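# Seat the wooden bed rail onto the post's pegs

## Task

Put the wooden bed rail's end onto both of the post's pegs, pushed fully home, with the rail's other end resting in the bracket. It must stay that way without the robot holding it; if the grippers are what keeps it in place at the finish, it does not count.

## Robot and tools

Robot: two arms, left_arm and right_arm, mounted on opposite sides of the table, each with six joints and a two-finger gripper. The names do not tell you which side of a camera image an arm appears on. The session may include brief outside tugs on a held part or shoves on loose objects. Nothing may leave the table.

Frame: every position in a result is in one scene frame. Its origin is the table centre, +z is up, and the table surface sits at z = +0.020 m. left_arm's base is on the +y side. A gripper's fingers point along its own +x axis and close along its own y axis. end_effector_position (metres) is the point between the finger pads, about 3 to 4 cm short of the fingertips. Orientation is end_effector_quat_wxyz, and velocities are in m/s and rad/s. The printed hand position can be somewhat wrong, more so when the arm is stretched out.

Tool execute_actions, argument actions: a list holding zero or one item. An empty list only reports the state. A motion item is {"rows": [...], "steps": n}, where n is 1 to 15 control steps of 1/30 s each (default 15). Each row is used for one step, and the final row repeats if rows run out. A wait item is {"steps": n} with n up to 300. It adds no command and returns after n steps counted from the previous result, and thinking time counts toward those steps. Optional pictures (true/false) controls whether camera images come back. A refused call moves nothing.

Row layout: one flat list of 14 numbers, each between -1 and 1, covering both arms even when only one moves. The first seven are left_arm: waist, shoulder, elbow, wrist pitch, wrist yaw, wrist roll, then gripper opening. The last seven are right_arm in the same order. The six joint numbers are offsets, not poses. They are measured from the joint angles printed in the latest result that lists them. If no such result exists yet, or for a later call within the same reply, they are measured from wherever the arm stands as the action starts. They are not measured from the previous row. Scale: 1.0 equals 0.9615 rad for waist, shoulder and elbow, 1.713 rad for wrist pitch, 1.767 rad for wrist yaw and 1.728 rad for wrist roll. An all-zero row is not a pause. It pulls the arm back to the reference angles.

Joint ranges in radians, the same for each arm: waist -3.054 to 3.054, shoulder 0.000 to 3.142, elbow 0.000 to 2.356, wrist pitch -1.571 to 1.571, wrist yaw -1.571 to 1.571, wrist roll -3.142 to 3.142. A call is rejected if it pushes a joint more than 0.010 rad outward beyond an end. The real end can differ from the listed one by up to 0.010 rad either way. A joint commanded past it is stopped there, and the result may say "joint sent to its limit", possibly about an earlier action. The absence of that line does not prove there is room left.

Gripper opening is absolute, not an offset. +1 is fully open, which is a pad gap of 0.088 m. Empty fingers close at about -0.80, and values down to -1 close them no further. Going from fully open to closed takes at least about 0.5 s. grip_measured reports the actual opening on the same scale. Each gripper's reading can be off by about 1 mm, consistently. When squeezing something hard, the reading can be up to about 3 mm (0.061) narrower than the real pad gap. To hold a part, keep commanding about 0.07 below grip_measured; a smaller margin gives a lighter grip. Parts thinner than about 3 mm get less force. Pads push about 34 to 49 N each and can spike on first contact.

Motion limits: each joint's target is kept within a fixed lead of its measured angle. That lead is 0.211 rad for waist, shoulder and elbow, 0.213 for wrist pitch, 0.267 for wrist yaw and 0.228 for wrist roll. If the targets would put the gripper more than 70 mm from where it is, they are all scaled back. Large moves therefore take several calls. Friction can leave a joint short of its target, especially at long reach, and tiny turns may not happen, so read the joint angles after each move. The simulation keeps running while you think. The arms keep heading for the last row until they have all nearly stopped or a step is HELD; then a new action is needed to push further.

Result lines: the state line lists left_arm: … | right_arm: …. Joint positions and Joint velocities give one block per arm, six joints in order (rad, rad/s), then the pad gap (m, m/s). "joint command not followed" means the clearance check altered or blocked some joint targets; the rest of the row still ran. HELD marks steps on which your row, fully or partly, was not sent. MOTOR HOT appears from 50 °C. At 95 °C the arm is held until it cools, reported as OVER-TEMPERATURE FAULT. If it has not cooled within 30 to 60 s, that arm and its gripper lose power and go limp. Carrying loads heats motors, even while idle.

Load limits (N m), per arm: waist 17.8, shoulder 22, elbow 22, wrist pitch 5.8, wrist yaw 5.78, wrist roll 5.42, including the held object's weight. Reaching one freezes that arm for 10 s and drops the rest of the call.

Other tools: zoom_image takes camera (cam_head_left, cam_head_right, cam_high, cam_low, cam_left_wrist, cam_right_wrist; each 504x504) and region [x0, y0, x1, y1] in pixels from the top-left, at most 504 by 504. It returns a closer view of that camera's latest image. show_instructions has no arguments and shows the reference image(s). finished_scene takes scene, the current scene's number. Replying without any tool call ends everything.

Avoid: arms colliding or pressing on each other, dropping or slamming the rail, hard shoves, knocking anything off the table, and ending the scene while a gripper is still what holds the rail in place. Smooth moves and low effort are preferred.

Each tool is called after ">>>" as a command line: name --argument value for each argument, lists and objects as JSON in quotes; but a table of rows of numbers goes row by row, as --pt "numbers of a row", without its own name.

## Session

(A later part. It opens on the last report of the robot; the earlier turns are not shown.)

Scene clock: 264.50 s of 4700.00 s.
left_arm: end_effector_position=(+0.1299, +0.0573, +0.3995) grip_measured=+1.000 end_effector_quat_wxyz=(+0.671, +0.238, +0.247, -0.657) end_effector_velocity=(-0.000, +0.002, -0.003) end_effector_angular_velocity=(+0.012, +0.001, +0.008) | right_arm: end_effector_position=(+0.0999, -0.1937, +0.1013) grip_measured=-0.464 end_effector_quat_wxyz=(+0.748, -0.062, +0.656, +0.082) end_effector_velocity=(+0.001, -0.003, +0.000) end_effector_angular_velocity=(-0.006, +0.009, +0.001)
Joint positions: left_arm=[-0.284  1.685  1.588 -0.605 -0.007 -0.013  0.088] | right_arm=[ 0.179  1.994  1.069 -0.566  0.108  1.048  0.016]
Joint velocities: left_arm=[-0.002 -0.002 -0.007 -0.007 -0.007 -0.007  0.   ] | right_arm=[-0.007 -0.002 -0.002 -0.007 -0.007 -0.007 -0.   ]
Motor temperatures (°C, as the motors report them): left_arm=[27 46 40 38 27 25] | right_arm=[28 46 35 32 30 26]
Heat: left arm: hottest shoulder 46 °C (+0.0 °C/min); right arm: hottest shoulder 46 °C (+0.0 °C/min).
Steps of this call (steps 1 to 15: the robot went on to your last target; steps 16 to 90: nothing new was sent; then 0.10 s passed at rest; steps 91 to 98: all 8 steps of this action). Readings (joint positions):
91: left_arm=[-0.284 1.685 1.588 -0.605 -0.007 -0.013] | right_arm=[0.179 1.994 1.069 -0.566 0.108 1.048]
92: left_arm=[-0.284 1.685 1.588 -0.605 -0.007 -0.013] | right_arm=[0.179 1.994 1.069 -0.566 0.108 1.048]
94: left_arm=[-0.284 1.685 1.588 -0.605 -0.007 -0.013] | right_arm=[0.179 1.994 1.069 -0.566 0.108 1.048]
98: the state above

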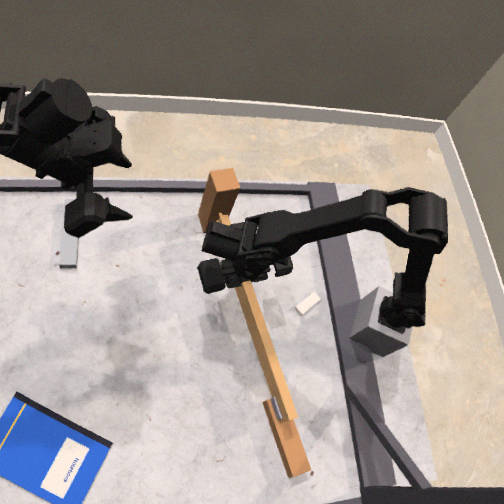

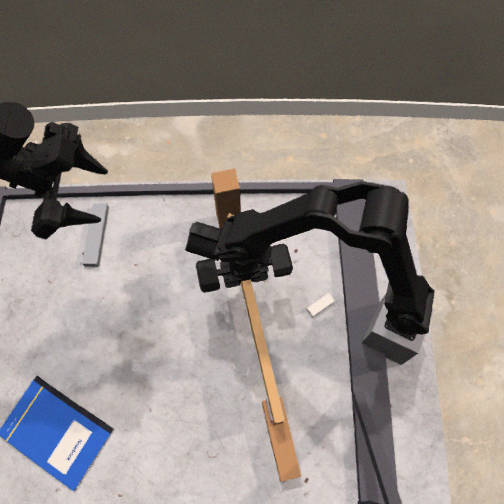

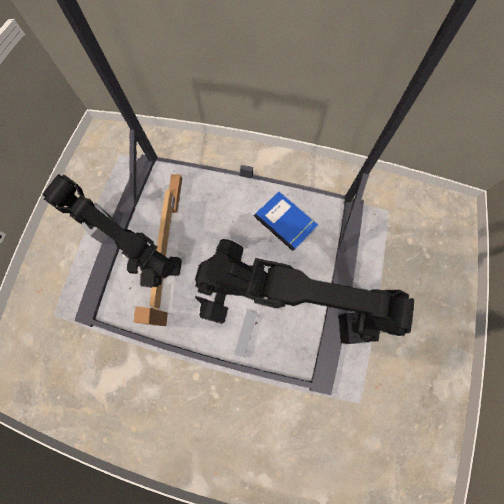

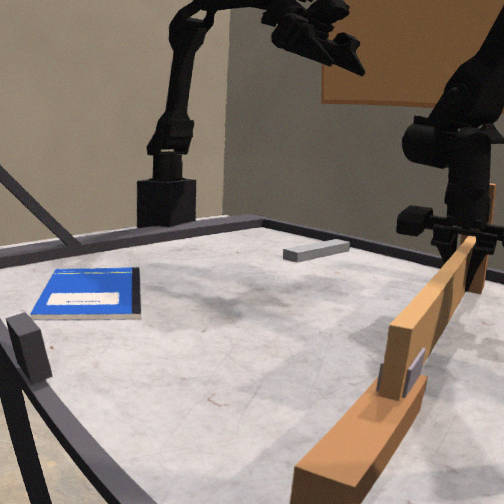

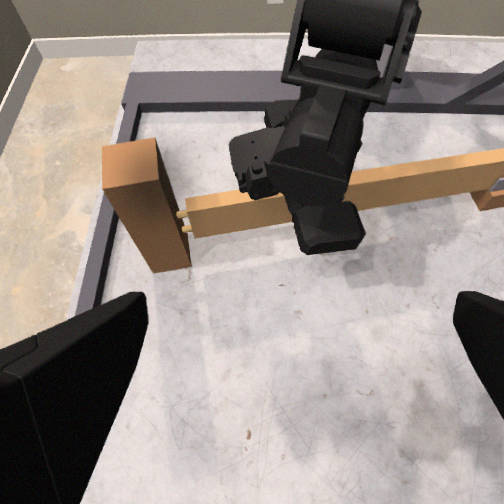

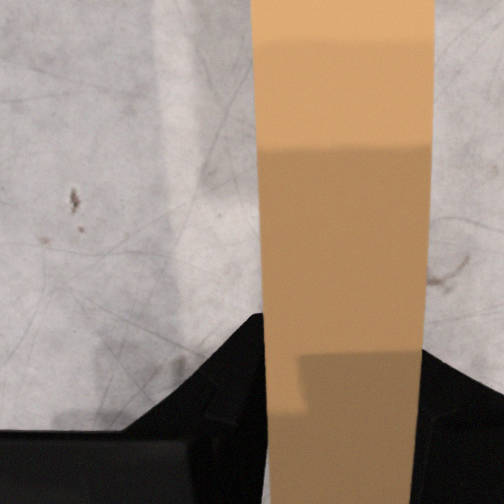

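>>> execute_actions --actions '[{"rows":[[0,0,0,0,0,0,1,0.03,0,0,0,0,0.01,-0.8]],"steps":10}]' --pictures false

>>> execute_actions --actions '[{"rows":[[0,0,0,0,0,0,1,0,0,-0.03,0.018,-0.005,0,-0.8]],"steps":15}]'

>>> zoom_image --camera "cam_left_wrist" --region '[150, 160, 270, 280]'

>>> zoom_image --camera "cam_high" --region '[110, 240, 200, 330]'

Scene clock: 271.40 s of 4700.00 s.
left_arm: end_effector_position=(+0.1299, +0.0573, +0.3995) grip_measured=+1.000 end_effector_quat_wxyz=(+0.671, +0.238, +0.247, -0.657) end_effector_velocity=(-0.000, +0.002, -0.001) end_effector_angular_velocity=(+0.007, +0.001, +0.008) | right_arm: end_effector_position=(+0.0921, -0.1909, +0.1013) grip_measured=-0.464 end_effector_quat_wxyz=(+0.747, -0.065, +0.656, +0.087) end_effector_velocity=(-0.001, -0.003, -0.002) end_effector_angular_velocity=(-0.009, +0.011, -0.009)
Joint positions: left_arm=[-0.284  1.685  1.588 -0.605 -0.007 -0.013  0.088] | right_arm=[ 0.203  1.994  1.069 -0.566  0.107  1.06   0.016]
Joint velocities: left_arm=[-0.002 -0.002 -0.002 -0.007 -0.007 -0.007  0.   ] | right_arm=[-0.002  0.002 -0.002 -0.007 -0.007  0.007 -0.   ]
Motor temperatures (°C, as the motors report them): left_arm=[27 46 40 38 27 25] | right_arm=[28 46 35 32 29 26]
Heat: left arm: hottest shoulder 46 °C (+0.0 °C/min); right arm: hottest shoulder 46 °C (+0.0 °C/min).
Steps of this call (steps 1 to 15: the robot went on to your last target; steps 16 to 90: nothing new was sent; then 3.57 s passed at rest; steps 91 to 100: all 10 steps of this action). Readings (joint positions):
91: left_arm=[-0.284 1.685 1.588 -0.605 -0.007 -0.013] | right_arm=[0.181 1.994 1.069 -0.566 0.108 1.050]
92: left_arm=[-0.284 1.685 1.588 -0.605 -0.007 -0.013] | right_arm=[0.185 1.994 1.069 -0.566 0.108 1.052]
94: left_arm=[-0.284 1.685 1.588 -0.605 -0.007 -0.013] | right_arm=[0.195 1.994 1.069 -0.566 0.108 1.057]
98: left_arm=[-0.284 1.685 1.588 -0.605 -0.007 -0.013] | right_arm=[0.203 1.994 1.069 -0.566 0.107 1.060]
100: the state above

Scene clock: 271.90 s of 4700.00 s.
left_arm: end_effector_position=(+0.1299, +0.0573, +0.3995) grip_measured=+1.000 end_effector_quat_wxyz=(+0.671, +0.238, +0.247, -0.657) end_effector_velocity=(-0.000, -0.000, +0.001) end_effector_angular_velocity=(-0.007, +0.001, +0.008) | right_arm: end_effector_position=(+0.0906, -0.1917, +0.0977) grip_measured=-0.464 end_effector_quat_wxyz=(+0.745, -0.061, +0.658, +0.091) end_effector_velocity=(+0.001, -0.002, +0.002) end_effector_angular_velocity=(-0.003, +0.006, +0.015)
Joint positions: left_arm=[-0.284  1.685  1.588 -0.605 -0.007 -0.013  0.088] | right_arm=[ 0.202  1.994  1.051 -0.54   0.098  1.06   0.016]
Joint velocities: left_arm=[-0.002 -0.002 -0.002  0.007 -0.007 -0.007  0.   ] | right_arm=[-0.007 -0.007 -0.002 -0.007 -0.007 -0.022  0.   ]
Motor temperatures (°C, as the motors report them): left_arm=[27 46 40 38 27 25] | right_arm=[28 46 35 32 29 26]
Heat: left arm: hottest shoulder 46 °C (+0.0 °C/min); right arm: hottest shoulder 46 °C (+0.0 °C/min).
Steps of this call (steps 1 to 15: all 15 steps of this action). Readings (joint positions):
1: left_arm=[-0.284 1.685 1.588 -0.605 -0.007 -0.013] | right_arm=[0.203 1.994 1.065 -0.560 0.106 1.060]
2: left_arm=[-0.284 1.685 1.588 -0.605 -0.007 -0.013] | right_arm=[0.203 1.994 1.062 -0.553 0.104 1.060]
4: left_arm=[-0.284 1.685 1.588 -0.605 -0.007 -0.013] | right_arm=[0.203 1.994 1.055 -0.546 0.100 1.060]
8: left_arm=[-0.284 1.685 1.588 -0.605 -0.007 -0.013] | right_arm=[0.202 1.994 1.051 -0.541 0.098 1.060]
15: the state above

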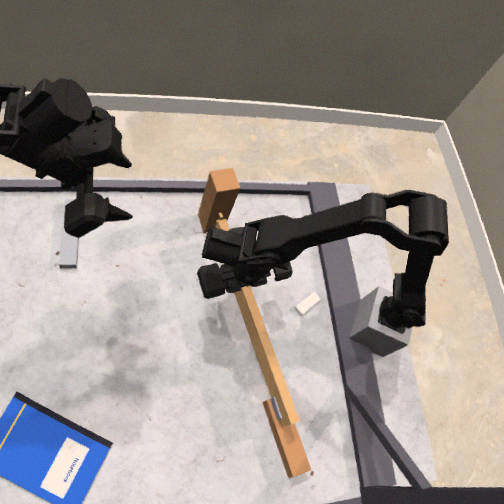

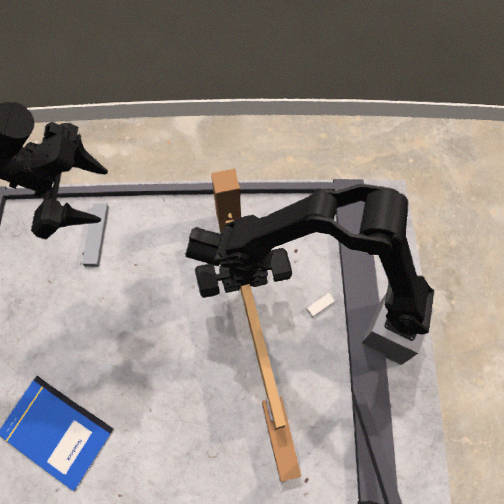

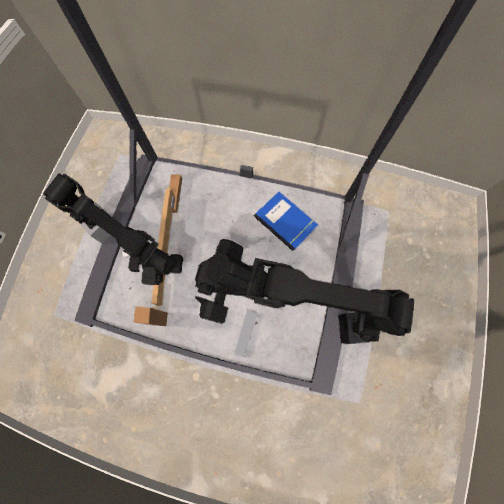

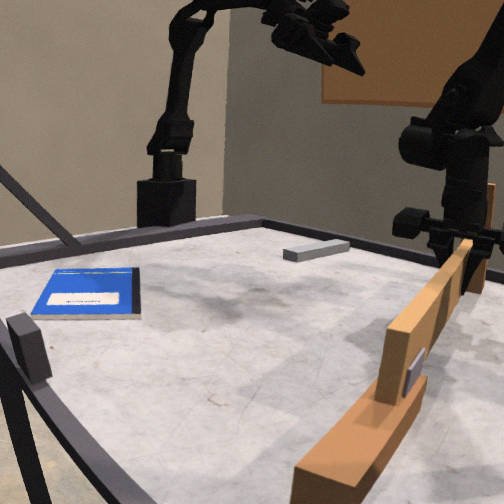

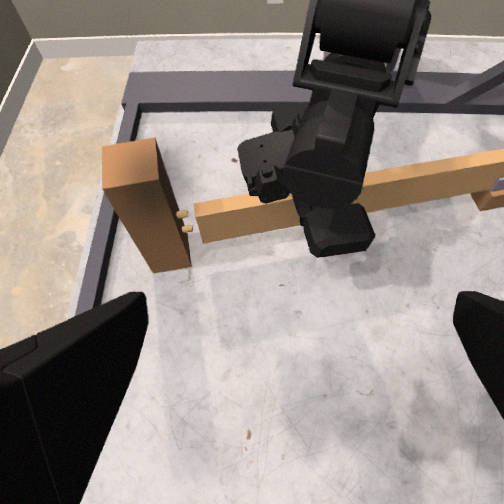

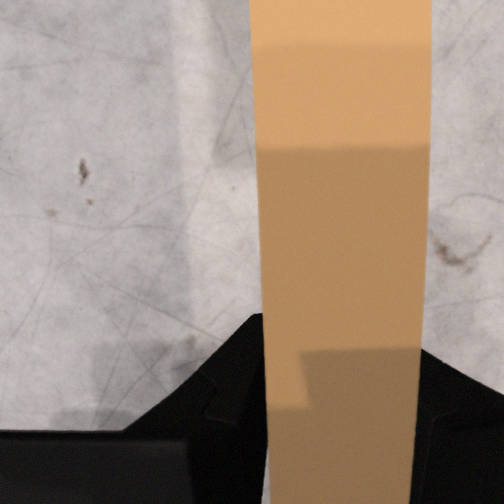

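Region (150, 160, 270, 280) of cam_left_wrist's 504x504 image, scaled by 4.200, with more detail than that image has.

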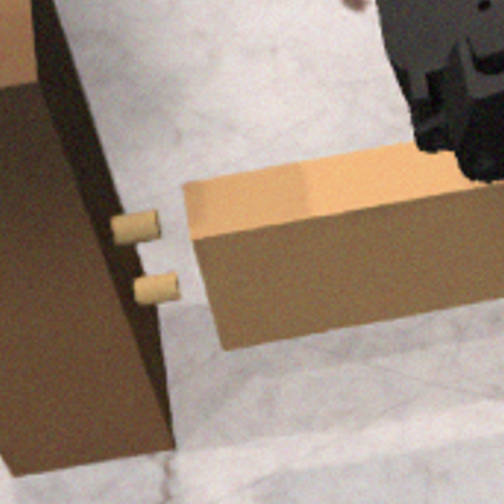

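Region (110, 240, 200, 330) of cam_high's 504x504 image, scaled by 5.600, with more detail than that image has.

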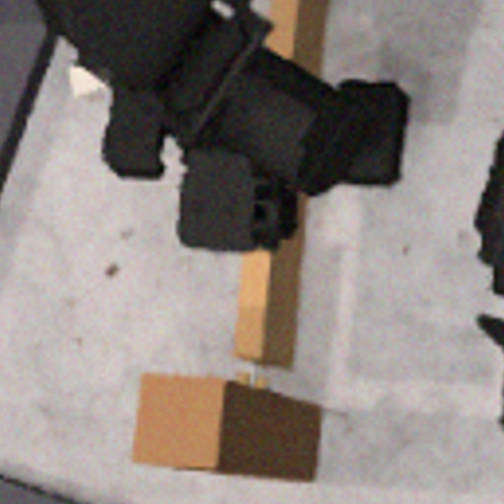

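>>> execute_actions --actions '[{"rows":[[0,0,0,0,0,0,1,-0.045,0,0,0,0.01,-0.01,-0.8]],"steps":15}]'

>>> zoom_image --camera "cam_left_wrist" --region '[150, 160, 270, 280]'

>>> zoom_image --camera "cam_high" --region '[110, 240, 200, 330]'

Scene clock: 276.50 s of 4700.00 s.
left_arm: end_effector_position=(+0.1299, +0.0573, +0.3995) grip_measured=+1.000 end_effector_quat_wxyz=(+0.671, +0.238, +0.247, -0.657) end_effector_velocity=(-0.000, +0.001, +0.001) end_effector_angular_velocity=(+0.003, -0.010, -0.002) | right_arm: end_effector_position=(+0.1007, -0.1960, +0.0976) grip_measured=-0.464 end_effector_quat_wxyz=(+0.745, -0.054, +0.660, +0.082) end_effector_velocity=(-0.001, -0.003, -0.002) end_effector_angular_velocity=(-0.010, +0.010, +0.005)
Joint positions: left_arm=[-0.284  1.685  1.588 -0.605 -0.007 -0.013  0.088] | right_arm=[ 0.168  1.994  1.051 -0.542  0.094  1.048  0.016]
Joint velocities: left_arm=[-0.002 -0.002  0.002 -0.007 -0.007  0.007  0.   ] | right_arm=[-0.002  0.002 -0.002 -0.007 -0.007 -0.007 -0.   ]
Motor temperatures (°C, as the motors report them): left_arm=[27 46 40 38 27 25] | right_arm=[28 46 34 32 29 26]
Heat: left arm: hottest shoulder 46 °C (+0.0 °C/min); right arm: hottest shoulder 46 °C (-1.0 °C/min).
Steps of this call (steps 1 to 15: the robot went on to your last target; steps 16 to 90: nothing new was sent; then 1.10 s passed at rest; steps 91 to 105: all 15 steps of this action). Readings (joint positions):
91: left_arm=[-0.284 1.685 1.588 -0.605 -0.007 -0.013] | right_arm=[0.198 1.994 1.051 -0.539 0.094 1.058]
92: left_arm=[-0.284 1.685 1.588 -0.605 -0.007 -0.013] | right_arm=[0.192 1.994 1.051 -0.540 0.093 1.056]
94: left_arm=[-0.284 1.685 1.588 -0.605 -0.007 -0.013] | right_arm=[0.177 1.994 1.051 -0.541 0.095 1.052]
98: left_arm=[-0.284 1.685 1.588 -0.605 -0.007 -0.013] | right_arm=[0.168 1.994 1.051 -0.542 0.094 1.049]
105: the state above

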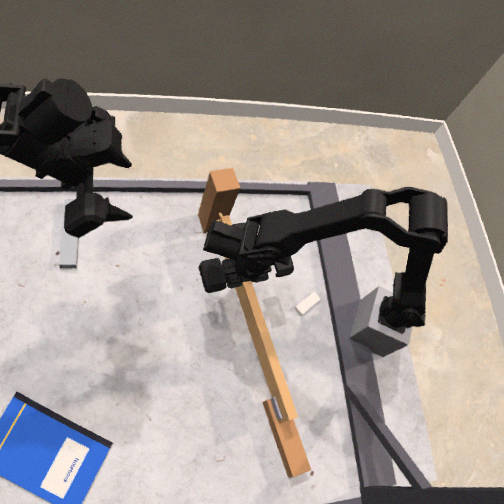

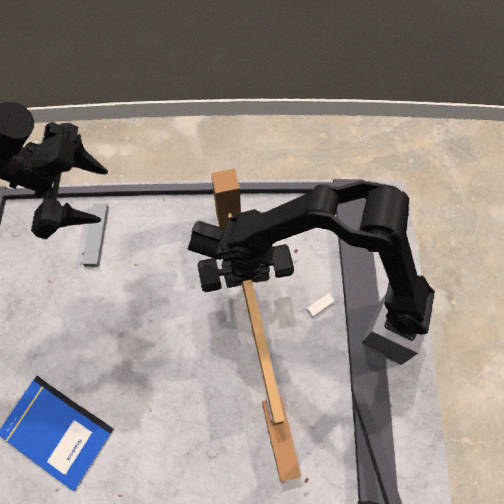

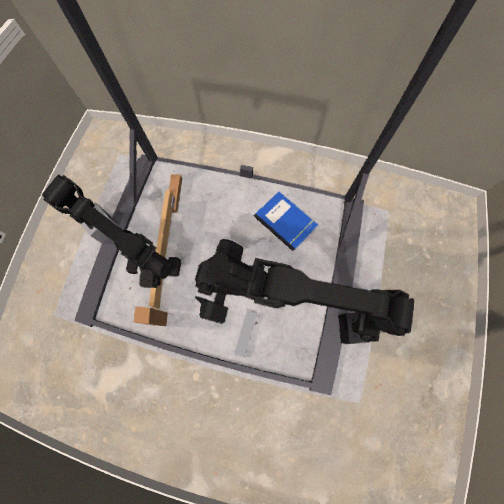

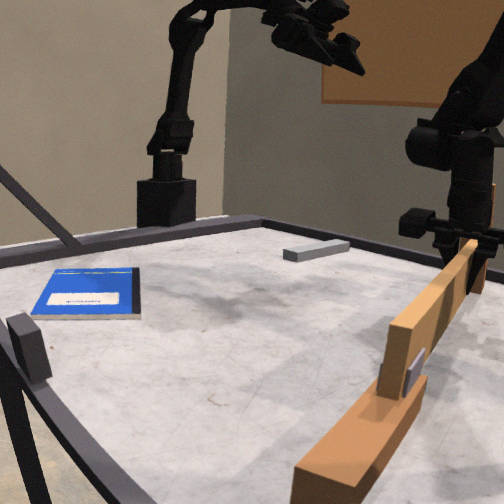

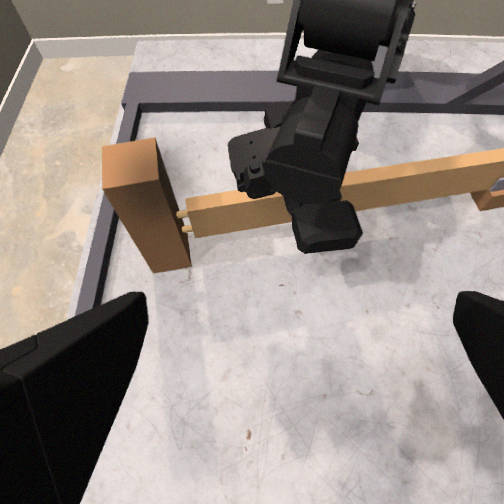

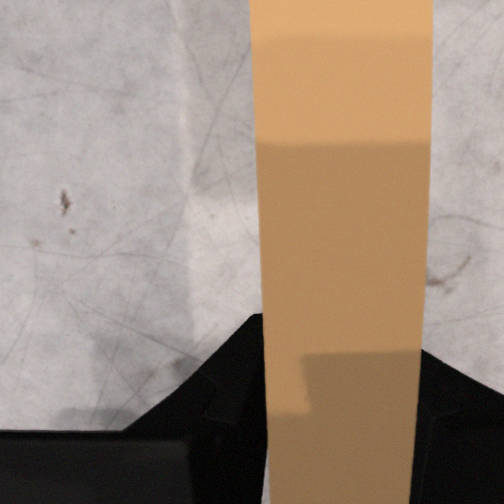

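Region (150, 160, 270, 280) of cam_left_wrist's 504x504 image, scaled by 4.200, with more detail than that image has.

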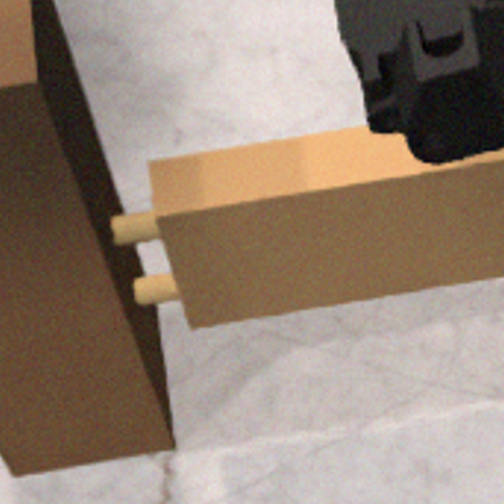

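Region (110, 240, 200, 330) of cam_high's 504x504 image, scaled by 5.600, with more detail than that image has.

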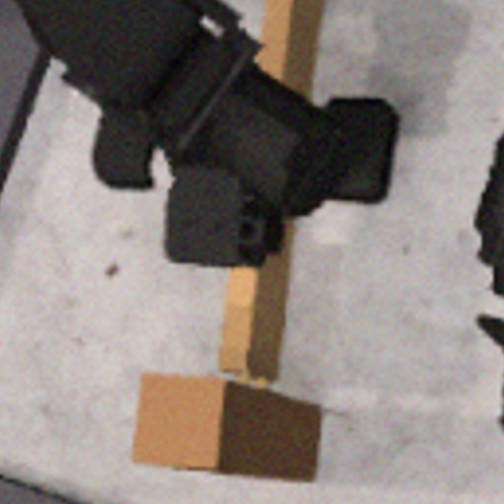

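>>> execute_actions --actions '[{"rows":[[0,0,0,0,0,0,1,0.02,0,0,0,0,0.005,-0.8]],"steps":8}]' --pictures false

>>> execute_actions --actions '[{"rows":[[0,0,0,0,0,0,1,0,0,-0.03,0.024,-0.004,0,-0.8]],"steps":15}]'

>>> zoom_image --camera "cam_left_wrist" --region '[150, 160, 270, 280]'

>>> zoom_image --camera "cam_high" --region '[110, 240, 200, 330]'

Scene clock: 283.73 s of 4700.00 s.
left_arm: end_effector_position=(+0.1299, +0.0573, +0.3995) grip_measured=+1.000 end_effector_quat_wxyz=(+0.671, +0.238, +0.247, -0.657) end_effector_velocity=(-0.000, +0.001, -0.003) end_effector_angular_velocity=(+0.012, +0.001, +0.008) | right_arm: end_effector_position=(+0.0973, -0.1947, +0.0976) grip_measured=-0.464 end_effector_quat_wxyz=(+0.745, -0.057, +0.659, +0.085) end_effector_velocity=(-0.008, +0.008, +0.002) end_effector_angular_velocity=(+0.038, +0.027, +0.008)
Joint positions: left_arm=[-0.284  1.685  1.588 -0.605 -0.007 -0.013  0.088] | right_arm=[ 0.179  1.994  1.051 -0.542  0.095  1.051  0.016]
Joint velocities: left_arm=[-0.002  0.002 -0.002 -0.007 -0.007 -0.007  0.   ] | right_arm=[ 0.012 -0.007 -0.002  0.022 -0.037  0.007 -0.   ]
Motor temperatures (°C, as the motors report them): left_arm=[27 47 40 38 27 25] | right_arm=[28 46 34 32 29 26]
Heat: left arm: hottest shoulder 47 °C (+1.0 °C/min); right arm: hottest shoulder 46 °C (-1.0 °C/min).
Steps of this call (steps 1 to 15: the robot went on to your last target; steps 16 to 90: nothing new was sent; then 3.97 s passed at rest; steps 91 to 98: all 8 steps of this action). Readings (joint positions):
91: left_arm=[-0.284 1.685 1.588 -0.605 -0.007 -0.013] | right_arm=[0.170 1.994 1.051 -0.542 0.095 1.048]
92: left_arm=[-0.284 1.685 1.588 -0.605 -0.007 -0.013] | right_arm=[0.172 1.994 1.051 -0.542 0.096 1.048]
94: left_arm=[-0.284 1.685 1.588 -0.605 -0.007 -0.013] | right_arm=[0.175 1.994 1.051 -0.542 0.096 1.050]
98: the state above

Scene clock: 284.23 s of 4700.00 s.
left_arm: end_effector_position=(+0.1299, +0.0573, +0.3995) grip_measured=+1.000 end_effector_quat_wxyz=(+0.671, +0.238, +0.247, -0.657) end_effector_velocity=(+0.002, +0.002, -0.001) end_effector_angular_velocity=(+0.007, -0.009, +0.019) | right_arm: end_effector_position=(+0.0966, -0.1943, +0.0941) grip_measured=-0.464 end_effector_quat_wxyz=(+0.745, -0.051, +0.659, +0.091) end_effector_velocity=(+0.001, -0.002, +0.002) end_effector_angular_velocity=(-0.005, -0.007, +0.004)
Joint positions: left_arm=[-0.284  1.685  1.588 -0.605 -0.007 -0.013  0.088] | right_arm=[ 0.178  1.994  1.031 -0.506  0.087  1.051  0.016]
Joint velocities: left_arm=[-0.002 -0.002 -0.002 -0.007 -0.022 -0.007  0.   ] | right_arm=[-0.002 -0.007 -0.002 -0.007  0.007 -0.007 -0.   ]
Motor temperatures (°C, as the motors report them): left_arm=[27 47 40 38 27 25] | right_arm=[28 46 34 32 29 26]
Heat: left arm: hottest shoulder 47 °C (+1.0 °C/min); right arm: hottest shoulder 46 °C (-1.0 °C/min).
Steps of this call (steps 1 to 15: all 15 steps of this action). Readings (joint positions):
1: left_arm=[-0.284 1.685 1.588 -0.605 -0.007 -0.013] | right_arm=[0.179 1.994 1.047 -0.535 0.092 1.051]
2: left_arm=[-0.284 1.685 1.588 -0.605 -0.007 -0.013] | right_arm=[0.179 1.994 1.043 -0.526 0.090 1.051]
4: left_arm=[-0.284 1.685 1.588 -0.605 -0.007 -0.013] | right_arm=[0.179 1.994 1.036 -0.515 0.089 1.051]
8: left_arm=[-0.284 1.685 1.588 -0.605 -0.007 -0.013] | right_arm=[0.179 1.994 1.032 -0.508 0.088 1.051]
15: the state above

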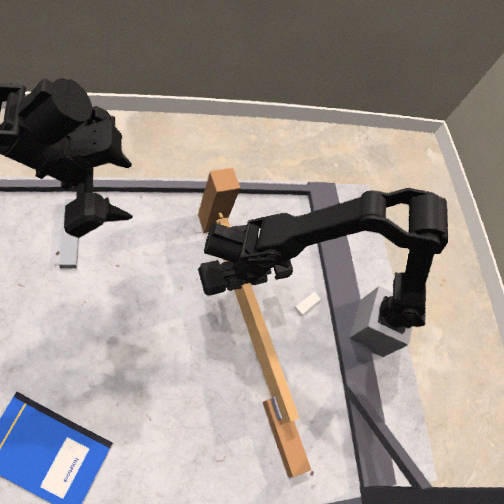

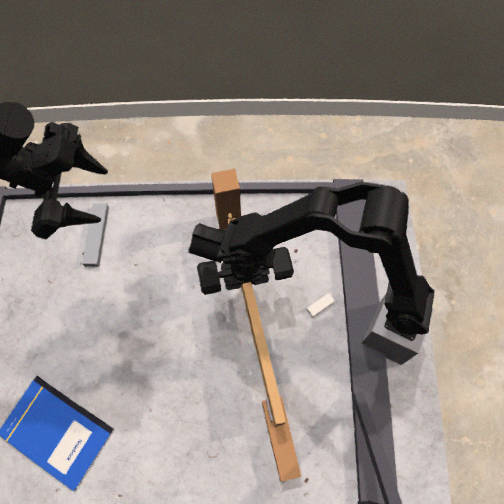

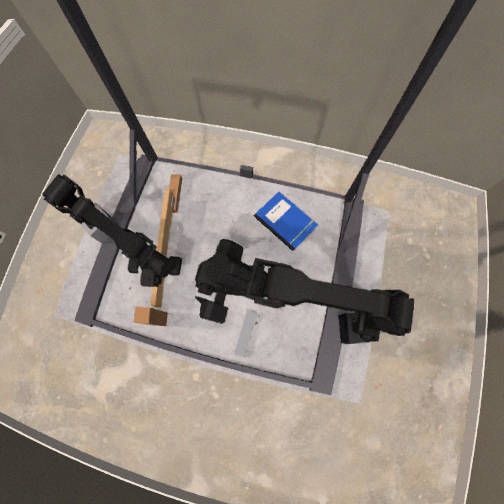

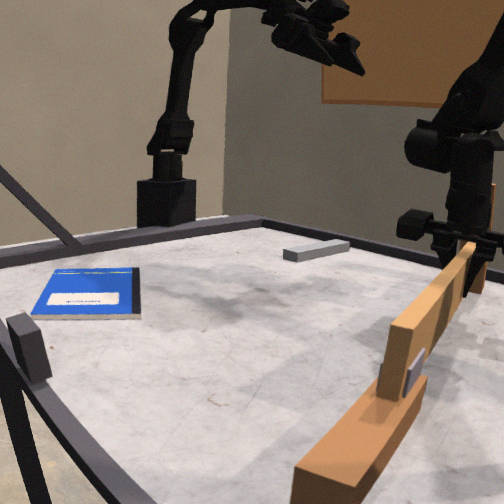

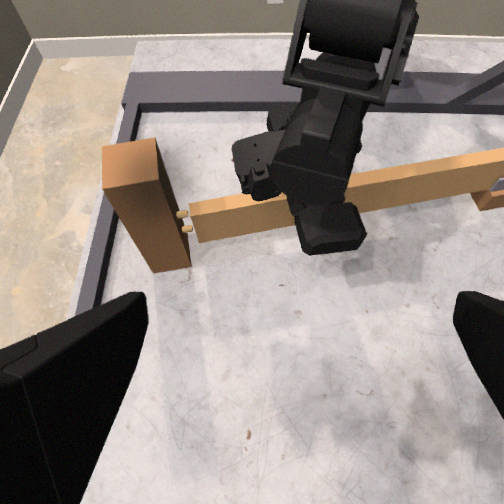

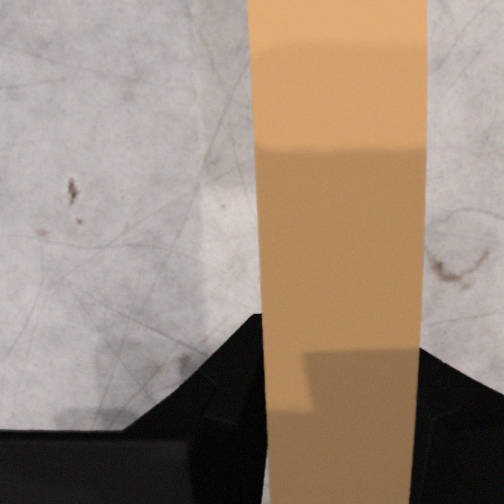

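Region (150, 160, 270, 280) of cam_left_wrist's 504x504 image, scaled by 4.200, with more detail than that image has.

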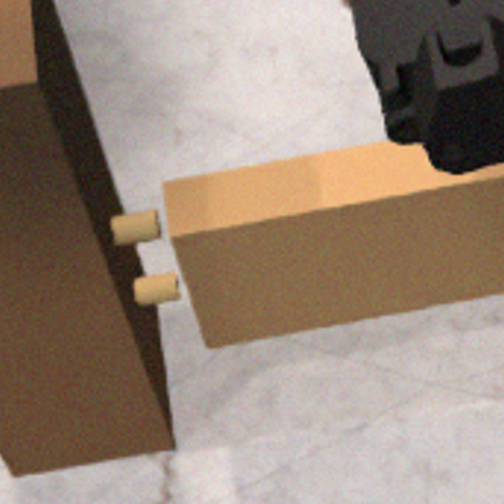

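Region (110, 240, 200, 330) of cam_high's 504x504 image, scaled by 5.600, with more detail than that image has.

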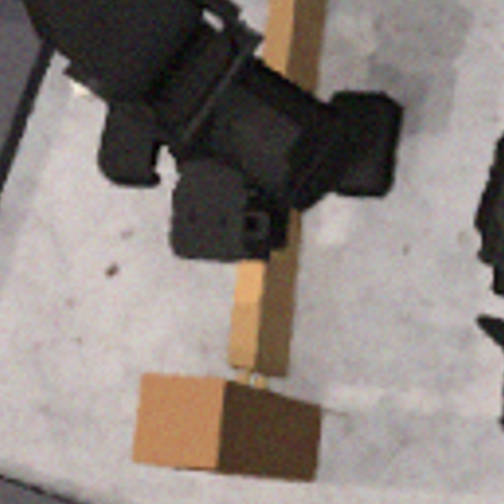

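>>> execute_actions --actions '[{"rows":[[0,0,0,0,0,0,1,-0.03,0,0,-0.003,0.01,-0.005,-0.8]],"steps":15}]'

>>> zoom_image --camera "cam_left_wrist" --region '[150, 160, 270, 280]'

>>> zoom_image --camera "cam_high" --region '[110, 240, 200, 330]'

Scene clock: 288.43 s of 4700.00 s.
left_arm: end_effector_position=(+0.1299, +0.0573, +0.3995) grip_measured=+1.000 end_effector_quat_wxyz=(+0.671, +0.238, +0.247, -0.657) end_effector_velocity=(-0.000, +0.004, -0.004) end_effector_angular_velocity=(+0.022, +0.001, +0.008) | right_arm: end_effector_position=(+0.1005, -0.1973, +0.0939) grip_measured=-0.464 end_effector_quat_wxyz=(+0.743, -0.048, +0.663, +0.084) end_effector_velocity=(-0.002, -0.005, -0.000) end_effector_angular_velocity=(-0.018, +0.014, -0.009)
Joint positions: left_arm=[-0.284  1.685  1.588 -0.605 -0.007 -0.013  0.088] | right_arm=[ 0.162  1.994  1.031 -0.513  0.082  1.048  0.016]
Joint velocities: left_arm=[-0.002 -0.002 -0.002 -0.022 -0.007 -0.007  0.   ] | right_arm=[-0.002 -0.002 -0.002 -0.022 -0.007  0.007  0.   ]
Motor temperatures (°C, as the motors report them): left_arm=[27 47 40 38 27 25] | right_arm=[28 46 34 32 28 26]
Heat: left arm: hottest shoulder 47 °C (+1.0 °C/min); right arm: hottest shoulder 46 °C (-1.0 °C/min).
Steps of this call (steps 1 to 15: the robot went on to your last target; steps 16 to 90: nothing new was sent; then 0.70 s passed at rest; steps 91 to 105: all 15 steps of this action). Readings (joint positions):
91: left_arm=[-0.284 1.685 1.588 -0.605 -0.007 -0.013] | right_arm=[0.176 1.994 1.031 -0.506 0.086 1.050]
92: left_arm=[-0.284 1.685 1.588 -0.605 -0.007 -0.013] | right_arm=[0.172 1.994 1.031 -0.509 0.085 1.050]
94: left_arm=[-0.284 1.685 1.588 -0.605 -0.007 -0.013] | right_arm=[0.163 1.994 1.031 -0.513 0.084 1.050]
98: left_arm=[-0.284 1.685 1.588 -0.605 -0.007 -0.013] | right_arm=[0.162 1.994 1.031 -0.513 0.082 1.048]
105: the state above

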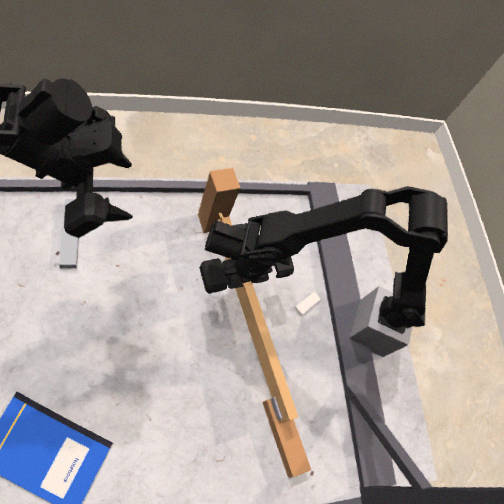

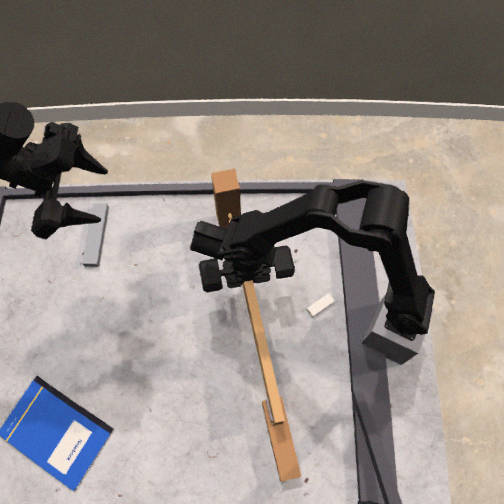

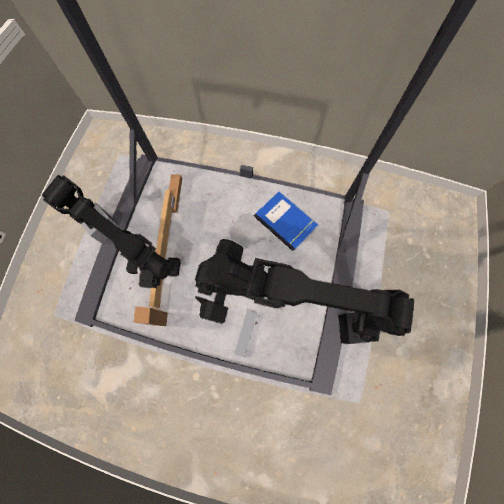

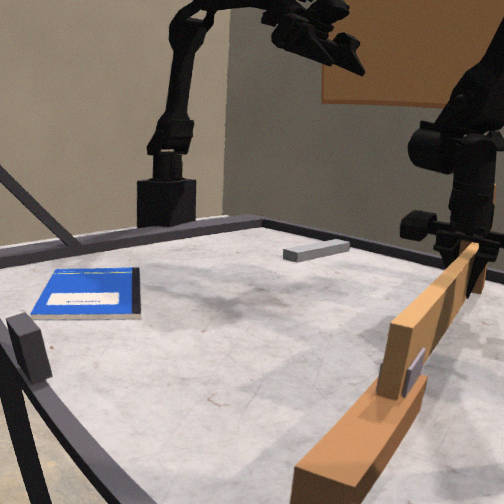

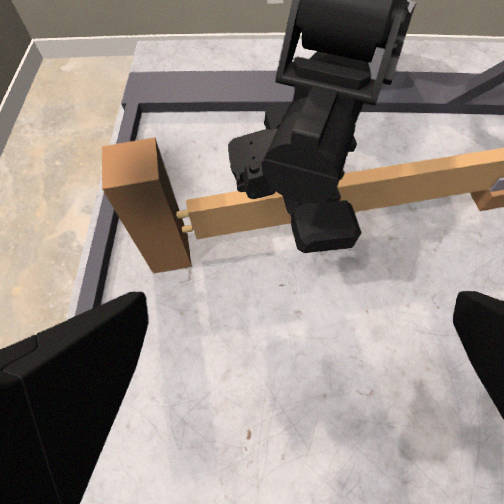

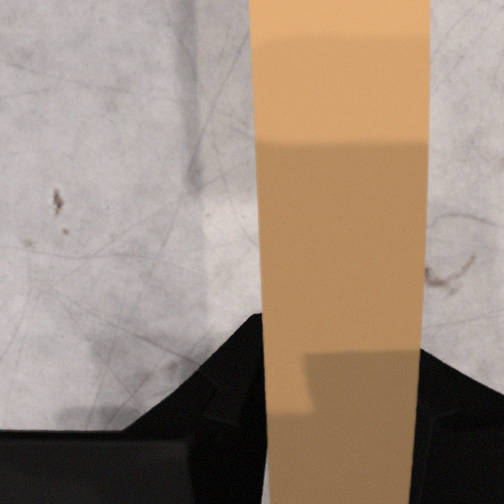

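Region (150, 160, 270, 280) of cam_left_wrist's 504x504 image, scaled by 4.200, with more detail than that image has.

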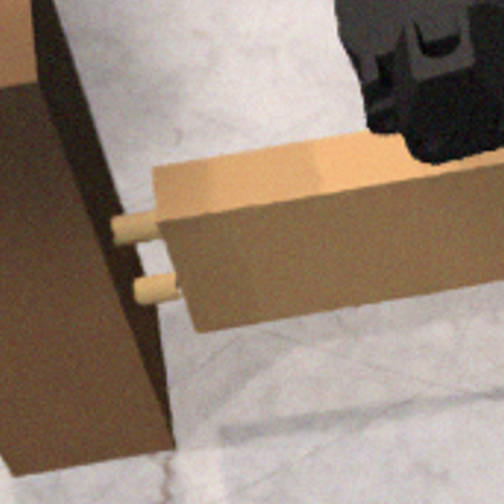

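Region (110, 240, 200, 330) of cam_high's 504x504 image, scaled by 5.600, with more detail than that image has.

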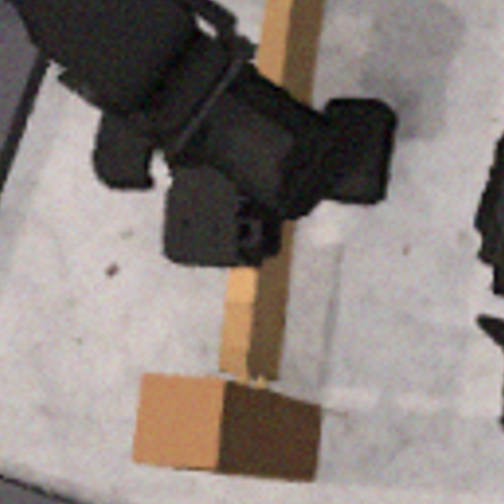

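>>> execute_actions --actions '[{"rows":[[-0.09,0.4,-0.3,0.6,0,0,1,0.02,0,0,0,0.01,0.005,-0.8]],"steps":15}]' --pictures false

>>> execute_actions --actions '[{"steps":40}]' --pictures false

Scene clock: 300.40 s of 4700.00 s.
left_arm: end_effector_position=(+0.0864, -0.0029, +0.2130) grip_measured=+1.000 end_effector_quat_wxyz=(+0.642, +0.253, +0.241, -0.682) end_effector_velocity=(-0.034, -0.154, -0.069) end_effector_angular_velocity=(-0.971, +0.082, -0.042) | right_arm: end_effector_position=(+0.0983, -0.1965, +0.0940) grip_measured=-0.464 end_effector_quat_wxyz=(+0.746, -0.051, +0.659, +0.086) end_effector_velocity=(-0.001, -0.002, +0.000) end_effector_angular_velocity=(-0.006, +0.009, +0.006)
Joint positions: left_arm=[-0.368  2.048  1.31   0.025 -0.008 -0.013  0.088] | right_arm=[ 0.174  1.994  1.031 -0.513  0.093  1.053  0.016]
Joint velocities: left_arm=[-0.042  0.471 -0.305  1.751  0.007 -0.007  0.   ] | right_arm=[-0.002 -0.002 -0.002 -0.007 -0.007 -0.007  0.   ]
Motor temperatures (°C, as the motors report them): left_arm=[27 47 40 38 27 25] | right_arm=[28 46 34 32 28 26]
Heat: left arm: hottest shoulder 47 °C (+1.0 °C/min); right arm: hottest shoulder 46 °C (+0.0 °C/min).
Steps of this call (steps 1 to 15: the robot went on to your last target; steps 16 to 90: nothing new was sent; then 8.47 s passed at rest; steps 91 to 105: all 15 steps of this action). Readings (joint positions):
91: left_arm=[-0.287 1.694 1.571 -0.574 -0.008 -0.013] | right_arm=[0.164 1.994 1.031 -0.513 0.085 1.048]
92: left_arm=[-0.294 1.702 1.555 -0.538 -0.008 -0.013] | right_arm=[0.167 1.994 1.031 -0.513 0.090 1.049]
94: left_arm=[-0.312 1.733 1.516 -0.477 -0.008 -0.013] | right_arm=[0.171 1.994 1.031 -0.513 0.092 1.050]
98: left_arm=[-0.342 1.839 1.422 -0.352 -0.008 -0.013] | right_arm=[0.173 1.994 1.031 -0.513 0.093 1.053]
105: the state above

Scene clock: 301.73 s of 4700.00 s.
left_arm: end_effector_position=(+0.0824, -0.0450, +0.2793) grip_measured=+1.000 end_effector_quat_wxyz=(+0.674, +0.118, +0.117, -0.720) end_effector_velocity=(-0.000, -0.000, -0.001) end_effector_angular_velocity=(-0.001, +0.019, +0.012) | right_arm: end_effector_position=(+0.0983, -0.1965, +0.0940) grip_measured=-0.464 end_effector_quat_wxyz=(+0.746, -0.051, +0.659, +0.086) end_effector_velocity=(-0.003, -0.007, -0.003) end_effector_angular_velocity=(-0.030, +0.016, +0.020)
Joint positions: left_arm=[-0.369  2.061  1.306  0.423 -0.008 -0.013  0.088] | right_arm=[ 0.174  1.994  1.031 -0.513  0.093  1.053  0.016]
Joint velocities: left_arm=[-0.002  0.002 -0.002  0.007 -0.007 -0.022  0.   ] | right_arm=[-0.002  0.002 -0.007 -0.022 -0.007 -0.022 -0.   ]
Motor temperatures (°C, as the motors report them): left_arm=[27 47 40 38 27 25] | right_arm=[28 46 34 32 28 26]
Heat: left arm: hottest shoulder 47 °C (+1.0 °C/min); right arm: hottest shoulder 46 °C (+0.0 °C/min).
Steps of this call (steps 1 to 30: the robot went on to your last target; steps 31 to 40: nothing new was sent). Readings (joint positions):
1: left_arm=[-0.369 2.060 1.302 0.084 -0.008 -0.013] | right_arm=[0.174 1.994 1.031 -0.513 0.093 1.053]
2: left_arm=[-0.369 2.065 1.299 0.146 -0.008 -0.013] | right_arm=[0.174 1.994 1.031 -0.513 0.093 1.053]
4: left_arm=[-0.369 2.066 1.298 0.276 -0.008 -0.013] | right_arm=[0.174 1.994 1.031 -0.513 0.093 1.053]
8: left_arm=[-0.369 2.061 1.307 0.394 -0.008 -0.013] | right_arm=[0.174 1.994 1.031 -0.513 0.093 1.053]
40: the state above
All arms were judged still, so your last target was given up. Only a new action makes them travel on or press farther. Fingers that are still opening or closing keep moving.

>>> execute_actions --actions '[{"rows":[[0.26,0.3,-0.4,0.6,0,0,1,0,0,0,0,0,0,-0.8]],"steps":15}]' --pictures false

>>> execute_actions --actions '[{"steps":40}]'

Scene clock: 306.77 s of 4700.00 s.
left_arm: end_effector_position=(+0.2102, +0.0214, +0.1231) grip_measured=+1.000 end_effector_quat_wxyz=(+0.752, +0.124, +0.155, -0.629) end_effector_velocity=(+0.102, +0.128, -0.115) end_effector_angular_velocity=(-0.528, -0.086, +0.246) | right_arm: end_effector_position=(+0.0985, -0.1965, +0.0940) grip_measured=-0.464 end_effector_quat_wxyz=(+0.745, -0.051, +0.659, +0.085) end_effector_velocity=(-0.001, -0.003, -0.002) end_effector_angular_velocity=(-0.010, +0.010, +0.006)
Joint positions: left_arm=[-0.126  2.319  0.954  0.966 -0.007 -0.013  0.088] | right_arm=[ 0.173  1.994  1.031 -0.513  0.092  1.053  0.016]
Joint velocities: left_arm=[ 0.237  0.545 -0.598  1.678 -0.007 -0.007  0.   ] | right_arm=[-0.002  0.002 -0.002 -0.007 -0.007 -0.007  0.   ]
Motor temperatures (°C, as the motors report them): left_arm=[27 47 40 39 27 25] | right_arm=[28 46 34 32 28 26]
Heat: left arm: hottest shoulder 47 °C (+1.0 °C/min); right arm: hottest shoulder 46 °C (+0.0 °C/min).
Steps of this call (steps 1 to 90: nothing new was sent; then 1.53 s passed at rest; steps 91 to 105: all 15 steps of this action). Readings (joint positions):
91: left_arm=[-0.364 2.069 1.293 0.451 -0.004 -0.013] | right_arm=[0.174 1.994 1.031 -0.513 0.093 1.053]
92: left_arm=[-0.353 2.076 1.279 0.479 -0.004 -0.013] | right_arm=[0.174 1.994 1.031 -0.513 0.093 1.053]
94: left_arm=[-0.317 2.097 1.248 0.526 -0.004 -0.013] | right_arm=[0.173 1.994 1.031 -0.513 0.093 1.053]
98: left_arm=[-0.230 2.170 1.162 0.628 -0.004 -0.013] | right_arm=[0.173 1.994 1.031 -0.513 0.092 1.053]
105: the state above

Scene clock: 308.10 s of 4700.00 s.
left_arm: end_effector_position=(+0.2160, +0.0125, +0.2057) grip_measured=+1.000 end_effector_quat_wxyz=(+0.769, -0.016, -0.009, -0.639) end_effector_velocity=(-0.002, -0.001, +0.000) end_effector_angular_velocity=(+0.001, +0.007, -0.010) | right_arm: end_effector_position=(+0.0984, -0.1965, +0.0940) grip_measured=-0.464 end_effector_quat_wxyz=(+0.745, -0.051, +0.659, +0.085) end_effector_velocity=(-0.000, +0.000, -0.001) end_effector_angular_velocity=(+0.004, +0.006, +0.006)
Joint positions: left_arm=[-0.118  2.343  0.927  1.449 -0.007 -0.013  0.088] | right_arm=[ 0.173  1.994  1.031 -0.513  0.092  1.053  0.016]
Joint velocities: left_arm=[-0.002 -0.002  0.002 -0.007  0.007 -0.007  0.   ] | right_arm=[-0.002  0.002 -0.002  0.007 -0.007 -0.007 -0.001]
Motor temperatures (°C, as the motors report them): left_arm=[27 48 40 39 27 25] | right_arm=[28 46 34 31 28 26]
Heat: left arm: hottest shoulder 48 °C (+2.0 °C/min); right arm: hottest shoulder 46 °C (+0.0 °C/min).
Steps of this call (steps 1 to 30: the robot went on to your last target; steps 31 to 40: nothing new was sent). Readings (joint positions):
1: left_arm=[-0.120 2.334 0.939 1.025 -0.007 -0.013] | right_arm=[0.173 1.994 1.031 -0.513 0.092 1.053]
2: left_arm=[-0.117 2.342 0.929 1.086 -0.007 -0.013] | right_arm=[0.173 1.994 1.031 -0.513 0.092 1.053]
4: left_arm=[-0.117 2.345 0.924 1.216 -0.007 -0.013] | right_arm=[0.173 1.994 1.031 -0.513 0.092 1.053]
8: left_arm=[-0.118 2.343 0.927 1.399 -0.007 -0.013] | right_arm=[0.173 1.994 1.031 -0.513 0.092 1.053]
40: the state above
All arms were judged still, so your last target was given up. Only a new action makes them travel on or press farther. Fingers that are still opening or closing keep moving.

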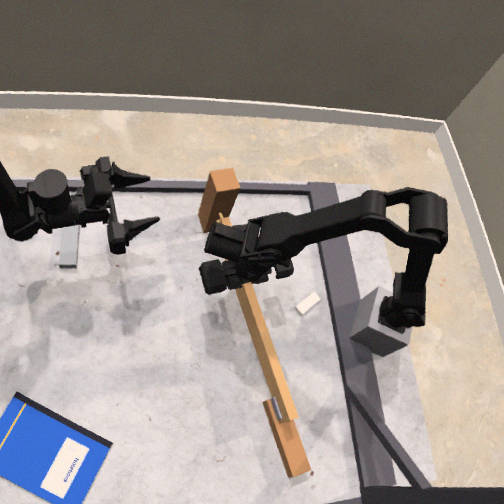

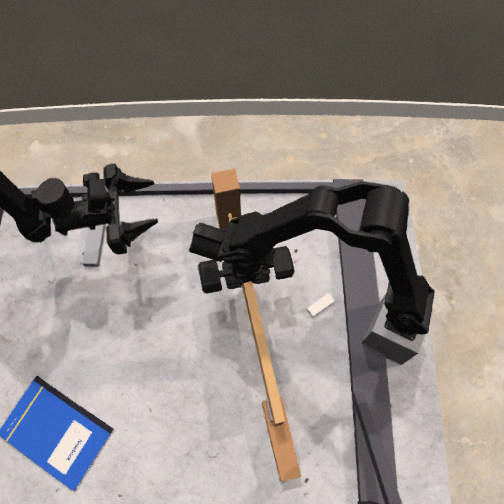

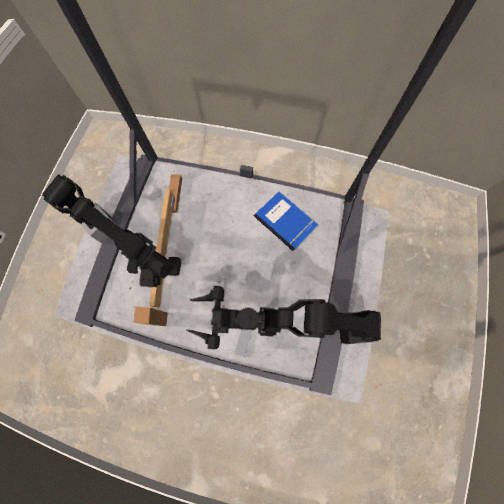

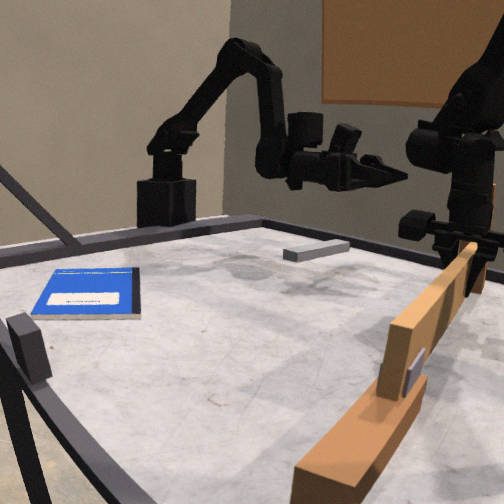

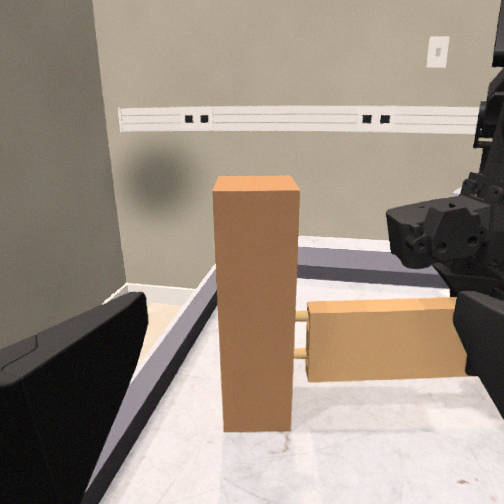

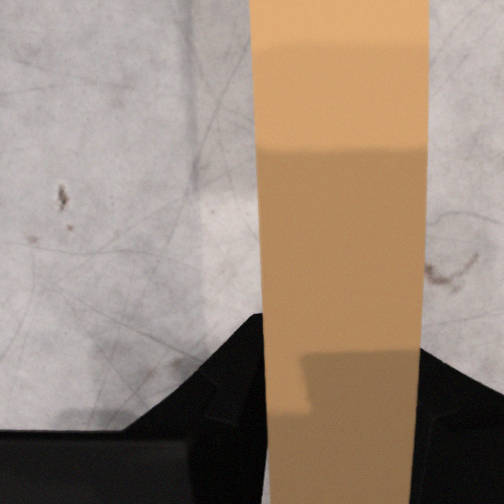

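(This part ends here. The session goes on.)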